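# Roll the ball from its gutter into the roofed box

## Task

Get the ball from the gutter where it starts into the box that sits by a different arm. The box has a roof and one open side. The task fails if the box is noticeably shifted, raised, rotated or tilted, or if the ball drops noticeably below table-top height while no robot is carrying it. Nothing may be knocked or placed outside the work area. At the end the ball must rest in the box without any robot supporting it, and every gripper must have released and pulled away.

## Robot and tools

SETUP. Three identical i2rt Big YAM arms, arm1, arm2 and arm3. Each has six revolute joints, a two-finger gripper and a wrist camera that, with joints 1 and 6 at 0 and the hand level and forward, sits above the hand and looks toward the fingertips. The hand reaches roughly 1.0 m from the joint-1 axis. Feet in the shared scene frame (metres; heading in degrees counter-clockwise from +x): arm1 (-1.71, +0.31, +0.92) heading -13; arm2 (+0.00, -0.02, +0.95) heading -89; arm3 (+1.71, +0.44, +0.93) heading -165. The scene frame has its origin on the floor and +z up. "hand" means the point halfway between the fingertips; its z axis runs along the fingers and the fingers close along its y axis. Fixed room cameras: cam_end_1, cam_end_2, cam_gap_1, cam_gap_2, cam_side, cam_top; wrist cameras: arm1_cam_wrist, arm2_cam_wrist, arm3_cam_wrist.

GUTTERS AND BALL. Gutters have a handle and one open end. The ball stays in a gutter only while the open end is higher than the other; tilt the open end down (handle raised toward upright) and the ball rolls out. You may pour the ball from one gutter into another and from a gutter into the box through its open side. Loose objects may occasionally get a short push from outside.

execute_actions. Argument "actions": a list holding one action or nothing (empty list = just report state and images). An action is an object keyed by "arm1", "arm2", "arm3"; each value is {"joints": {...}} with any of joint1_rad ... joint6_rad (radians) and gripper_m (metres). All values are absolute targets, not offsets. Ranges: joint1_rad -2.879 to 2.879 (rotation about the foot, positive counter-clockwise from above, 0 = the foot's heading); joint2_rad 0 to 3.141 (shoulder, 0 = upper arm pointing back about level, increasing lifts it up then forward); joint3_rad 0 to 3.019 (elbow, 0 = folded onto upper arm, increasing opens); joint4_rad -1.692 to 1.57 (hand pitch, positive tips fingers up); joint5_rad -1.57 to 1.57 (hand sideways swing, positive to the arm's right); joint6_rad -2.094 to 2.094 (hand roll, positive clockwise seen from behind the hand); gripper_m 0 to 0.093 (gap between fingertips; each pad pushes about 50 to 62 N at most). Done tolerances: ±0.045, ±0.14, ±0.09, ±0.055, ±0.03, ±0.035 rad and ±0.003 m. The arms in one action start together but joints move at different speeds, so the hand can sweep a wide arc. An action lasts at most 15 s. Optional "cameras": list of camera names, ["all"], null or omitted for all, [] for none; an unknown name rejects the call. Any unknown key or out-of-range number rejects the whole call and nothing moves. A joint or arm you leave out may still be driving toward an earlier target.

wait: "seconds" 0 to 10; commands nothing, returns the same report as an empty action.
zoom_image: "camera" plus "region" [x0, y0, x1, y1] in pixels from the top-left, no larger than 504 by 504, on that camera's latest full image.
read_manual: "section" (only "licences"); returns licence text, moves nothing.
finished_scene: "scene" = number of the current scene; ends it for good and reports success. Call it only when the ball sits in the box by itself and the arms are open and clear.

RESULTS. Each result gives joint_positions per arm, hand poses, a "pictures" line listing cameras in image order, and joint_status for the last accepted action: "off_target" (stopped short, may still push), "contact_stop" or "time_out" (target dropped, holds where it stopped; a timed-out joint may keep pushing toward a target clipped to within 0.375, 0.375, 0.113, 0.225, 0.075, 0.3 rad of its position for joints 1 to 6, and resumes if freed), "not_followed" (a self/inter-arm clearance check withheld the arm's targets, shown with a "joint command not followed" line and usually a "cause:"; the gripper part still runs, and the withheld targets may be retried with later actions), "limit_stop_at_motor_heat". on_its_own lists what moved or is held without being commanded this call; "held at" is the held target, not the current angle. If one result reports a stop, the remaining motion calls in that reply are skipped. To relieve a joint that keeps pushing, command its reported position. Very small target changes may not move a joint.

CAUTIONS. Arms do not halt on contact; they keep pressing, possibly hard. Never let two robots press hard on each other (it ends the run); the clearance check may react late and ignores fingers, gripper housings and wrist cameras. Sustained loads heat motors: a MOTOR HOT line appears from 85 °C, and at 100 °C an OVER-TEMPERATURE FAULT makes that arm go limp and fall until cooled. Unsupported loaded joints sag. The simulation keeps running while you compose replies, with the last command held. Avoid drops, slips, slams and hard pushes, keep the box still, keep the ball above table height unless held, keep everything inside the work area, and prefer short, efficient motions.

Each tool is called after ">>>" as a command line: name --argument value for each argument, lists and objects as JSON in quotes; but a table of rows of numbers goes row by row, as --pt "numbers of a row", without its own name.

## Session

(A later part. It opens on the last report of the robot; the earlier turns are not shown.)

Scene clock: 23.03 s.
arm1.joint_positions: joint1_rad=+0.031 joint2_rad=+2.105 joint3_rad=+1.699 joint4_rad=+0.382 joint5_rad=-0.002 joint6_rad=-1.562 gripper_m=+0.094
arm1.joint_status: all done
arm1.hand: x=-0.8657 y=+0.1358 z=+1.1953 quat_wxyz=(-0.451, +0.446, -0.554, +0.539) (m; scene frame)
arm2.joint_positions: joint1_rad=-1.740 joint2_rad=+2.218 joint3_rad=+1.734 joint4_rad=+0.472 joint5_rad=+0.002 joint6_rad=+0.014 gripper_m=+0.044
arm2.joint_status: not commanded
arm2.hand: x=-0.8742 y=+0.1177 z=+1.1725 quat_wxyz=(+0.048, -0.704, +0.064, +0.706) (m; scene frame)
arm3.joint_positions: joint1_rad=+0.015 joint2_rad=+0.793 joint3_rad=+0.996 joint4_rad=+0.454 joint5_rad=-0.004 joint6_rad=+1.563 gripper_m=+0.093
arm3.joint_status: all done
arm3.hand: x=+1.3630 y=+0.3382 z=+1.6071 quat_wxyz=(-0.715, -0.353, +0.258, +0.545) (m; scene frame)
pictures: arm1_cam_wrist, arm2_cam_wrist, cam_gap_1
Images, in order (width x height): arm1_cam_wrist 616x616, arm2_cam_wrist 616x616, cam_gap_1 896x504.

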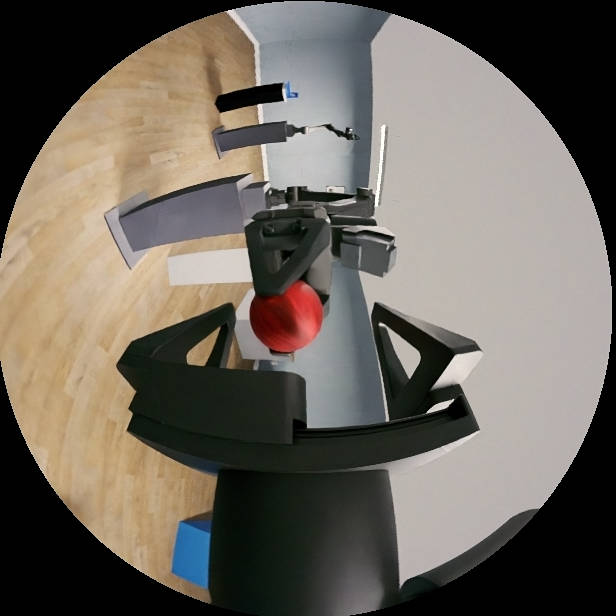

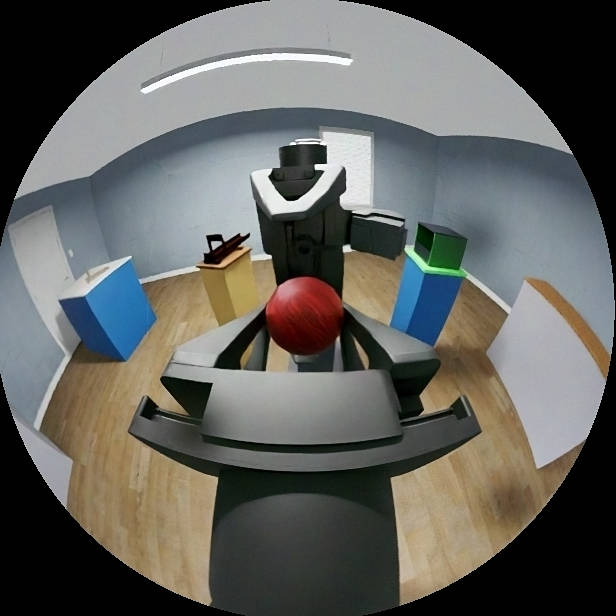

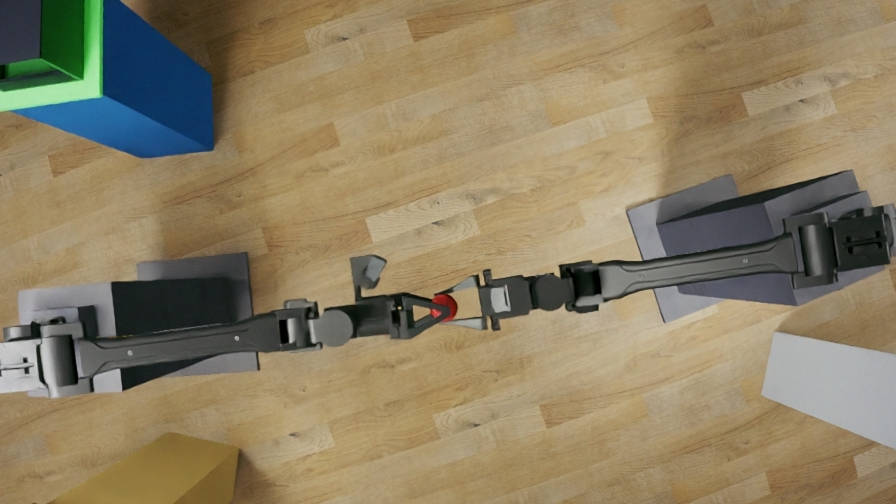

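>>> execute_actions --actions '[{"arm1":{"joints":{"joint4_rad":0.32}}}]' --cameras '[]'

>>> execute_actions --actions '[{"arm1":{"joints":{"gripper_m":0.02}}}]' --cameras '["arm1_cam_wrist","arm2_cam_wrist"]'

Scene clock: 23.70 s.
arm1.joint_positions: joint1_rad=+0.031 joint2_rad=+2.105 joint3_rad=+1.699 joint4_rad=+0.338 joint5_rad=-0.002 joint6_rad=-1.562 gripper_m=+0.094
arm1.joint_status: all done
arm1.hand: x=-0.8660 y=+0.1360 z=+1.1846 quat_wxyz=(-0.441, +0.456, -0.566, +0.527) (m; scene frame)
arm2.joint_positions: joint1_rad=-1.740 joint2_rad=+2.218 joint3_rad=+1.734 joint4_rad=+0.472 joint5_rad=+0.002 joint6_rad=+0.014 gripper_m=+0.044
arm2.joint_status: not commanded
arm2.hand: x=-0.8742 y=+0.1177 z=+1.1725 quat_wxyz=(+0.048, -0.704, +0.064, +0.706) (m; scene frame)
arm3.joint_positions: joint1_rad=+0.015 joint2_rad=+0.793 joint3_rad=+0.996 joint4_rad=+0.454 joint5_rad=-0.004 joint6_rad=+1.563 gripper_m=+0.093
arm3.joint_status: not commanded
arm3.hand: x=+1.3630 y=+0.3382 z=+1.6071 quat_wxyz=(-0.715, -0.353, +0.258, +0.545) (m; scene frame)
pictures: none
No camera images: the call's "cameras" was empty. Leave "cameras" out to get every camera's image.

Scene clock: 24.37 s.
arm1.joint_positions: joint1_rad=+0.031 joint2_rad=+2.105 joint3_rad=+1.699 joint4_rad=+0.338 joint5_rad=-0.002 joint6_rad=-1.564 gripper_m=+0.044
arm1.joint_status: gripper_m off_target (ended at +0.044, target +0.020)
arm1.hand: x=-0.8660 y=+0.1360 z=+1.1848 quat_wxyz=(-0.441, +0.456, -0.566, +0.527) (m; scene frame)
arm2.joint_positions: joint1_rad=-1.740 joint2_rad=+2.218 joint3_rad=+1.734 joint4_rad=+0.473 joint5_rad=+0.002 joint6_rad=+0.013 gripper_m=+0.044
arm2.joint_status: not commanded
arm2.hand: x=-0.8742 y=+0.1177 z=+1.1727 quat_wxyz=(+0.048, -0.703, +0.064, +0.706) (m; scene frame)
arm3.joint_positions: joint1_rad=+0.015 joint2_rad=+0.793 joint3_rad=+0.996 joint4_rad=+0.454 joint5_rad=-0.004 joint6_rad=+1.563 gripper_m=+0.093
arm3.joint_status: not commanded
arm3.hand: x=+1.3630 y=+0.3382 z=+1.6071 quat_wxyz=(-0.715, -0.353, +0.258, +0.545) (m; scene frame)
pictures: arm1_cam_wrist, arm2_cam_wrist
Images, in order (width x height): arm1_cam_wrist 616x616, arm2_cam_wrist 616x616.

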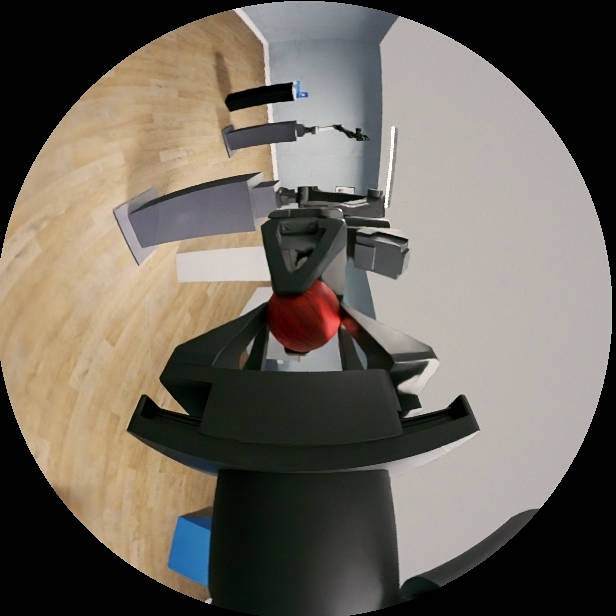

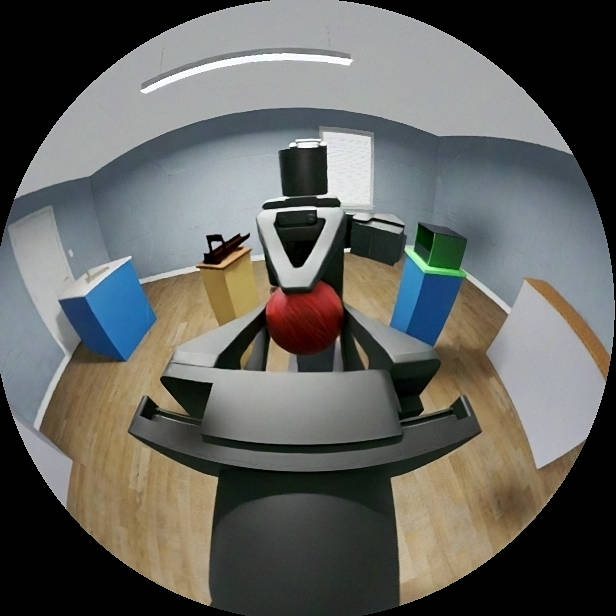

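Box at roughly (-1.5, 0.95): direction ~72°+13° → j1≈1.48.

>>> execute_actions --actions '[{"arm2":{"joints":{"gripper_m":0.093}}}]' --cameras '[]'

>>> execute_actions --actions '[{"arm2":{"joints":{"joint2_rad":0.8,"joint3_rad":1.0}},"arm1":{"joints":{"joint2_rad":1.528,"joint3_rad":0.252,"joint4_rad":0.976}}}]' --cameras '[]'

>>> execute_actions --actions '[{"arm1":{"joints":{"joint1_rad":1.48,"joint6_rad":0}}}]' --cameras '["arm1_cam_wrist","cam_end_1"]'

Scene clock: 25.17 s.
arm1.joint_positions: joint1_rad=+0.031 joint2_rad=+2.105 joint3_rad=+1.699 joint4_rad=+0.336 joint5_rad=-0.002 joint6_rad=-1.564 gripper_m=+0.044
arm1.joint_status: not commanded
arm1.hand: x=-0.8660 y=+0.1360 z=+1.1844 quat_wxyz=(-0.440, +0.456, -0.566, +0.527) (m; scene frame)
arm2.joint_positions: joint1_rad=-1.740 joint2_rad=+2.218 joint3_rad=+1.734 joint4_rad=+0.475 joint5_rad=+0.002 joint6_rad=+0.013 gripper_m=+0.093
arm2.joint_status: all done
arm2.hand: x=-0.8742 y=+0.1177 z=+1.1731 quat_wxyz=(+0.048, -0.703, +0.064, +0.707) (m; scene frame)
arm3.joint_positions: joint1_rad=+0.015 joint2_rad=+0.793 joint3_rad=+0.996 joint4_rad=+0.454 joint5_rad=-0.004 joint6_rad=+1.563 gripper_m=+0.093
arm3.joint_status: not commanded
arm3.hand: x=+1.3630 y=+0.3382 z=+1.6071 quat_wxyz=(-0.715, -0.353, +0.258, +0.545) (m; scene frame)
pictures: none
No camera images: the call's "cameras" was empty. Leave "cameras" out to get every camera's image.

Scene clock: 27.03 s.
arm1.joint_positions: joint1_rad=+0.031 joint2_rad=+1.538 joint3_rad=+0.253 joint4_rad=+0.959 joint5_rad=-0.001 joint6_rad=-1.565 gripper_m=+0.044
arm1.joint_status: all done
arm1.hand: x=-1.3063 y=+0.2267 z=+0.9908 quat_wxyz=(-0.377, +0.509, -0.630, +0.450) (m; scene frame)
arm2.joint_positions: joint1_rad=-1.740 joint2_rad=+0.791 joint3_rad=+1.004 joint4_rad=+0.493 joint5_rad=+0.002 joint6_rad=+0.013 gripper_m=+0.093
arm2.joint_status: all done
arm2.hand: x=-0.3501 y=+0.0397 z=+1.6421 quat_wxyz=(+0.064, -0.411, +0.041, +0.908) (m; scene frame)
arm3.joint_positions: joint1_rad=+0.015 joint2_rad=+0.793 joint3_rad=+0.996 joint4_rad=+0.454 joint5_rad=-0.004 joint6_rad=+1.563 gripper_m=+0.093
arm3.joint_status: not commanded
arm3.hand: x=+1.3630 y=+0.3382 z=+1.6071 quat_wxyz=(-0.715, -0.353, +0.258, +0.545) (m; scene frame)
pictures: none
No camera images: the call's "cameras" was empty. Leave "cameras" out to get every camera's image.

Scene clock: 29.20 s.
arm1.joint_positions: joint1_rad=+1.470 joint2_rad=+1.538 joint3_rad=+0.253 joint4_rad=+0.959 joint5_rad=-0.002 joint6_rad=-0.008 gripper_m=+0.044
arm1.joint_status: all done
arm1.hand: x=-1.5799 y=+0.7045 z=+0.9910 quat_wxyz=(-0.482, +0.476, -0.655, -0.337) (m; scene frame)
arm2.joint_positions: joint1_rad=-1.740 joint2_rad=+0.791 joint3_rad=+1.004 joint4_rad=+0.493 joint5_rad=+0.002 joint6_rad=+0.013 gripper_m=+0.093
arm2.joint_status: not commanded
arm2.hand: x=-0.3501 y=+0.0397 z=+1.6421 quat_wxyz=(+0.064, -0.411, +0.041, +0.908) (m; scene frame)
arm3.joint_positions: joint1_rad=+0.015 joint2_rad=+0.793 joint3_rad=+0.996 joint4_rad=+0.454 joint5_rad=-0.004 joint6_rad=+1.563 gripper_m=+0.093
arm3.joint_status: not commanded
arm3.hand: x=+1.3630 y=+0.3382 z=+1.6071 quat_wxyz=(-0.715, -0.353, +0.258, +0.545) (m; scene frame)
pictures: arm1_cam_wrist, cam_end_1
Images, in order (width x height): arm1_cam_wrist 616x616, cam_end_1 896x504.

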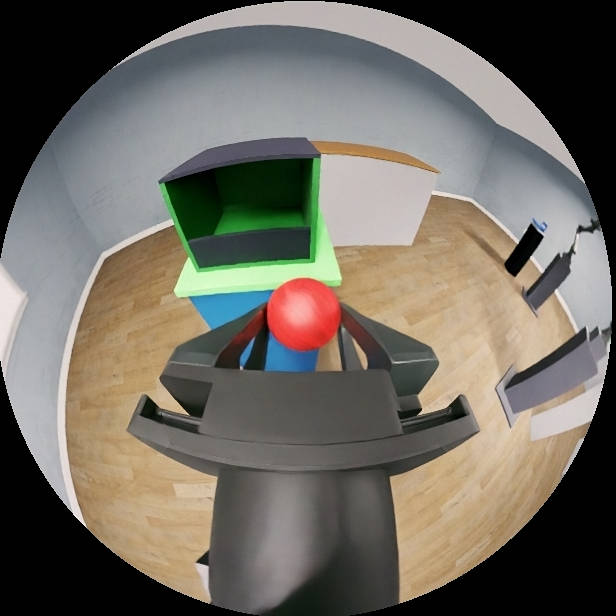

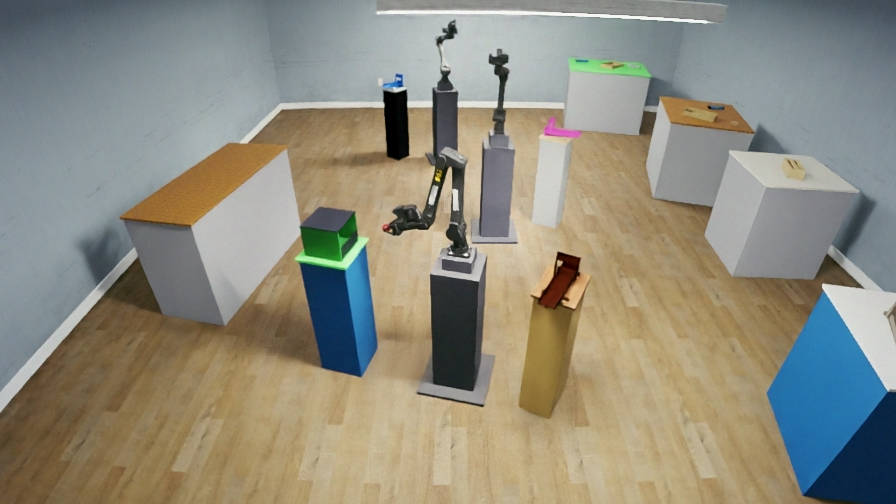

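Same geometry, shifted ~60 px left → j1 +0.14.

>>> execute_actions --actions '[{"arm1":{"joints":{"joint1_rad":1.62,"joint2_rad":1.87,"joint3_rad":0.575,"joint4_rad":1.2}}}]' --cameras '["arm1_cam_wrist"]'

Scene clock: 30.37 s.
arm1.joint_positions: joint1_rad=+1.614 joint2_rad=+1.859 joint3_rad=+0.561 joint4_rad=+1.174 joint5_rad=+0.000 joint6_rad=-0.007 gripper_m=+0.044
arm1.joint_status: all done
arm1.hand: x=-1.6148 y=+0.8413 z=+1.0018 quat_wxyz=(-0.517, +0.481, -0.571, -0.419) (m; scene frame)
arm2.joint_positions: joint1_rad=-1.740 joint2_rad=+0.791 joint3_rad=+1.004 joint4_rad=+0.493 joint5_rad=+0.002 joint6_rad=+0.013 gripper_m=+0.093
arm2.joint_status: not commanded
arm2.hand: x=-0.3501 y=+0.0397 z=+1.6421 quat_wxyz=(+0.064, -0.411, +0.041, +0.908) (m; scene frame)
arm3.joint_positions: joint1_rad=+0.015 joint2_rad=+0.793 joint3_rad=+0.996 joint4_rad=+0.454 joint5_rad=-0.004 joint6_rad=+1.563 gripper_m=+0.093
arm3.joint_status: not commanded
arm3.hand: x=+1.3630 y=+0.3382 z=+1.6071 quat_wxyz=(-0.715, -0.353, +0.258, +0.545) (m; scene frame)
pictures: arm1_cam_wrist
Images, in order (width x height): arm1_cam_wrist 616x616.

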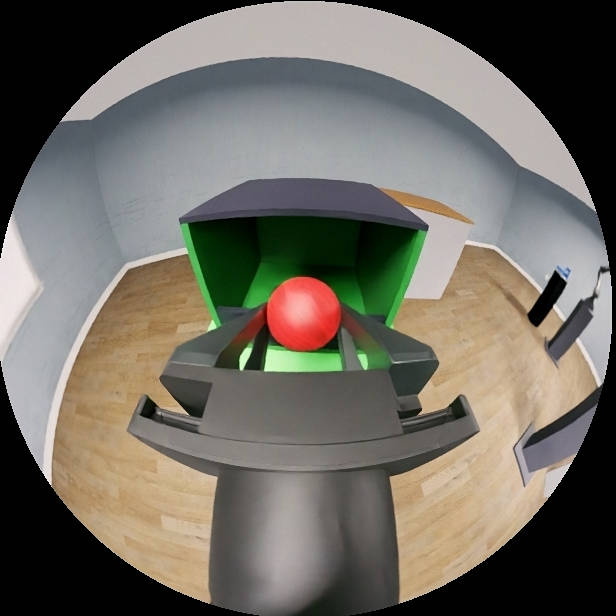

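>>> execute_actions --actions '[{"arm1":{"joints":{"joint2_rad":2.01,"joint3_rad":0.88,"joint4_rad":0.99}}}]' --cameras '["arm1_cam_wrist"]'

Scene clock: 31.53 s.
arm1.joint_positions: joint1_rad=+1.614 joint2_rad=+2.011 joint3_rad=+0.861 joint4_rad=+1.006 joint5_rad=+0.000 joint6_rad=-0.007 gripper_m=+0.044
arm1.joint_status: all done
arm1.hand: x=-1.5954 y=+0.9424 z=+0.9877 quat_wxyz=(-0.512, +0.485, -0.575, -0.415) (m; scene frame)
arm2.joint_positions: joint1_rad=-1.740 joint2_rad=+0.791 joint3_rad=+1.004 joint4_rad=+0.493 joint5_rad=+0.002 joint6_rad=+0.013 gripper_m=+0.093
arm2.joint_status: not commanded
arm2.hand: x=-0.3501 y=+0.0397 z=+1.6421 quat_wxyz=(+0.064, -0.411, +0.041, +0.908) (m; scene frame)
arm3.joint_positions: joint1_rad=+0.015 joint2_rad=+0.793 joint3_rad=+0.996 joint4_rad=+0.454 joint5_rad=-0.004 joint6_rad=+1.563 gripper_m=+0.093
arm3.joint_status: not commanded
arm3.hand: x=+1.3630 y=+0.3382 z=+1.6071 quat_wxyz=(-0.715, -0.353, +0.258, +0.545) (m; scene frame)
pictures: arm1_cam_wrist
Images, in order (width x height): arm1_cam_wrist 616x616.

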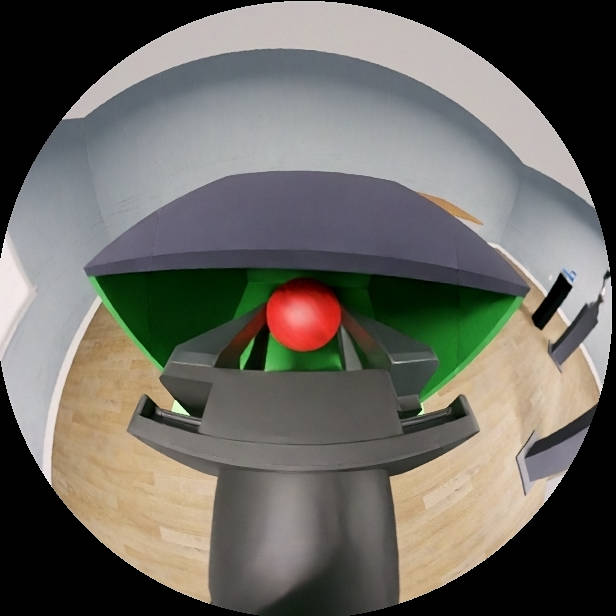

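>>> execute_actions --actions '[{"arm1":{"joints":{"gripper_m":0.07}}}]' --cameras '[]'

>>> execute_actions --actions '[{"arm1":{"joints":{"joint2_rad":1.85,"joint3_rad":0.45,"joint4_rad":1.2}}}]' --cameras '["arm1_cam_wrist"]'

Scene clock: 32.20 s.
arm1.joint_positions: joint1_rad=+1.614 joint2_rad=+2.011 joint3_rad=+0.861 joint4_rad=+1.006 joint5_rad=+0.000 joint6_rad=-0.007 gripper_m=+0.070
arm1.joint_status: all done
arm1.hand: x=-1.5954 y=+0.9424 z=+0.9877 quat_wxyz=(-0.512, +0.485, -0.575, -0.415) (m; scene frame)
arm2.joint_positions: joint1_rad=-1.740 joint2_rad=+0.791 joint3_rad=+1.004 joint4_rad=+0.493 joint5_rad=+0.002 joint6_rad=+0.013 gripper_m=+0.093
arm2.joint_status: not commanded
arm2.hand: x=-0.3501 y=+0.0397 z=+1.6421 quat_wxyz=(+0.064, -0.411, +0.041, +0.908) (m; scene frame)
arm3.joint_positions: joint1_rad=+0.015 joint2_rad=+0.793 joint3_rad=+0.996 joint4_rad=+0.454 joint5_rad=-0.004 joint6_rad=+1.563 gripper_m=+0.093
arm3.joint_status: not commanded
arm3.hand: x=+1.3630 y=+0.3382 z=+1.6071 quat_wxyz=(-0.715, -0.353, +0.258, +0.545) (m; scene frame)
pictures: none
No camera images: the call's "cameras" was empty. Leave "cameras" out to get every camera's image.

Scene clock: 33.43 s.
arm1.joint_positions: joint1_rad=+1.614 joint2_rad=+1.836 joint3_rad=+0.447 joint4_rad=+1.181 joint5_rad=+0.000 joint6_rad=-0.007 gripper_m=+0.070
arm1.joint_status: all done
arm1.hand: x=-1.6228 y=+0.7972 z=+0.9772 quat_wxyz=(-0.493, +0.498, -0.591, -0.399) (m; scene frame)
arm2.joint_positions: joint1_rad=-1.740 joint2_rad=+0.791 joint3_rad=+1.004 joint4_rad=+0.493 joint5_rad=+0.002 joint6_rad=+0.013 gripper_m=+0.093
arm2.joint_status: not commanded
arm2.hand: x=-0.3501 y=+0.0397 z=+1.6421 quat_wxyz=(+0.064, -0.411, +0.041, +0.908) (m; scene frame)
arm3.joint_positions: joint1_rad=+0.015 joint2_rad=+0.793 joint3_rad=+0.996 joint4_rad=+0.454 joint5_rad=-0.004 joint6_rad=+1.563 gripper_m=+0.093
arm3.joint_status: not commanded
arm3.hand: x=+1.3630 y=+0.3382 z=+1.6071 quat_wxyz=(-0.715, -0.353, +0.258, +0.545) (m; scene frame)
pictures: arm1_cam_wrist
Images, in order (width x height): arm1_cam_wrist 616x616.

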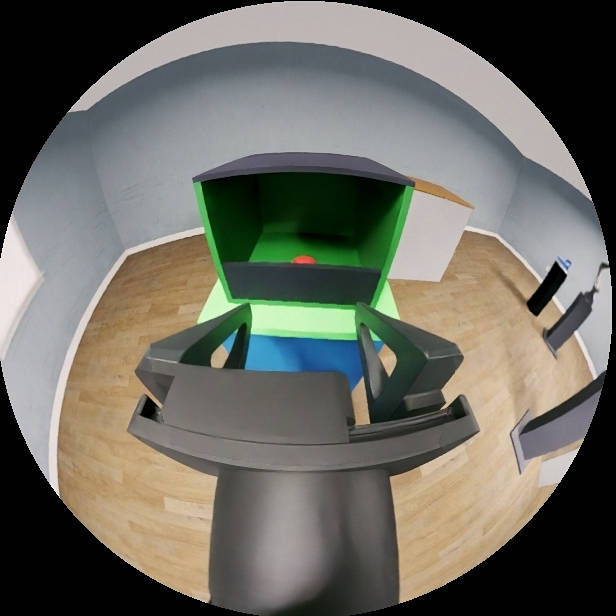

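>>> finished_scene --scene 2

The scene is finished: the task was done.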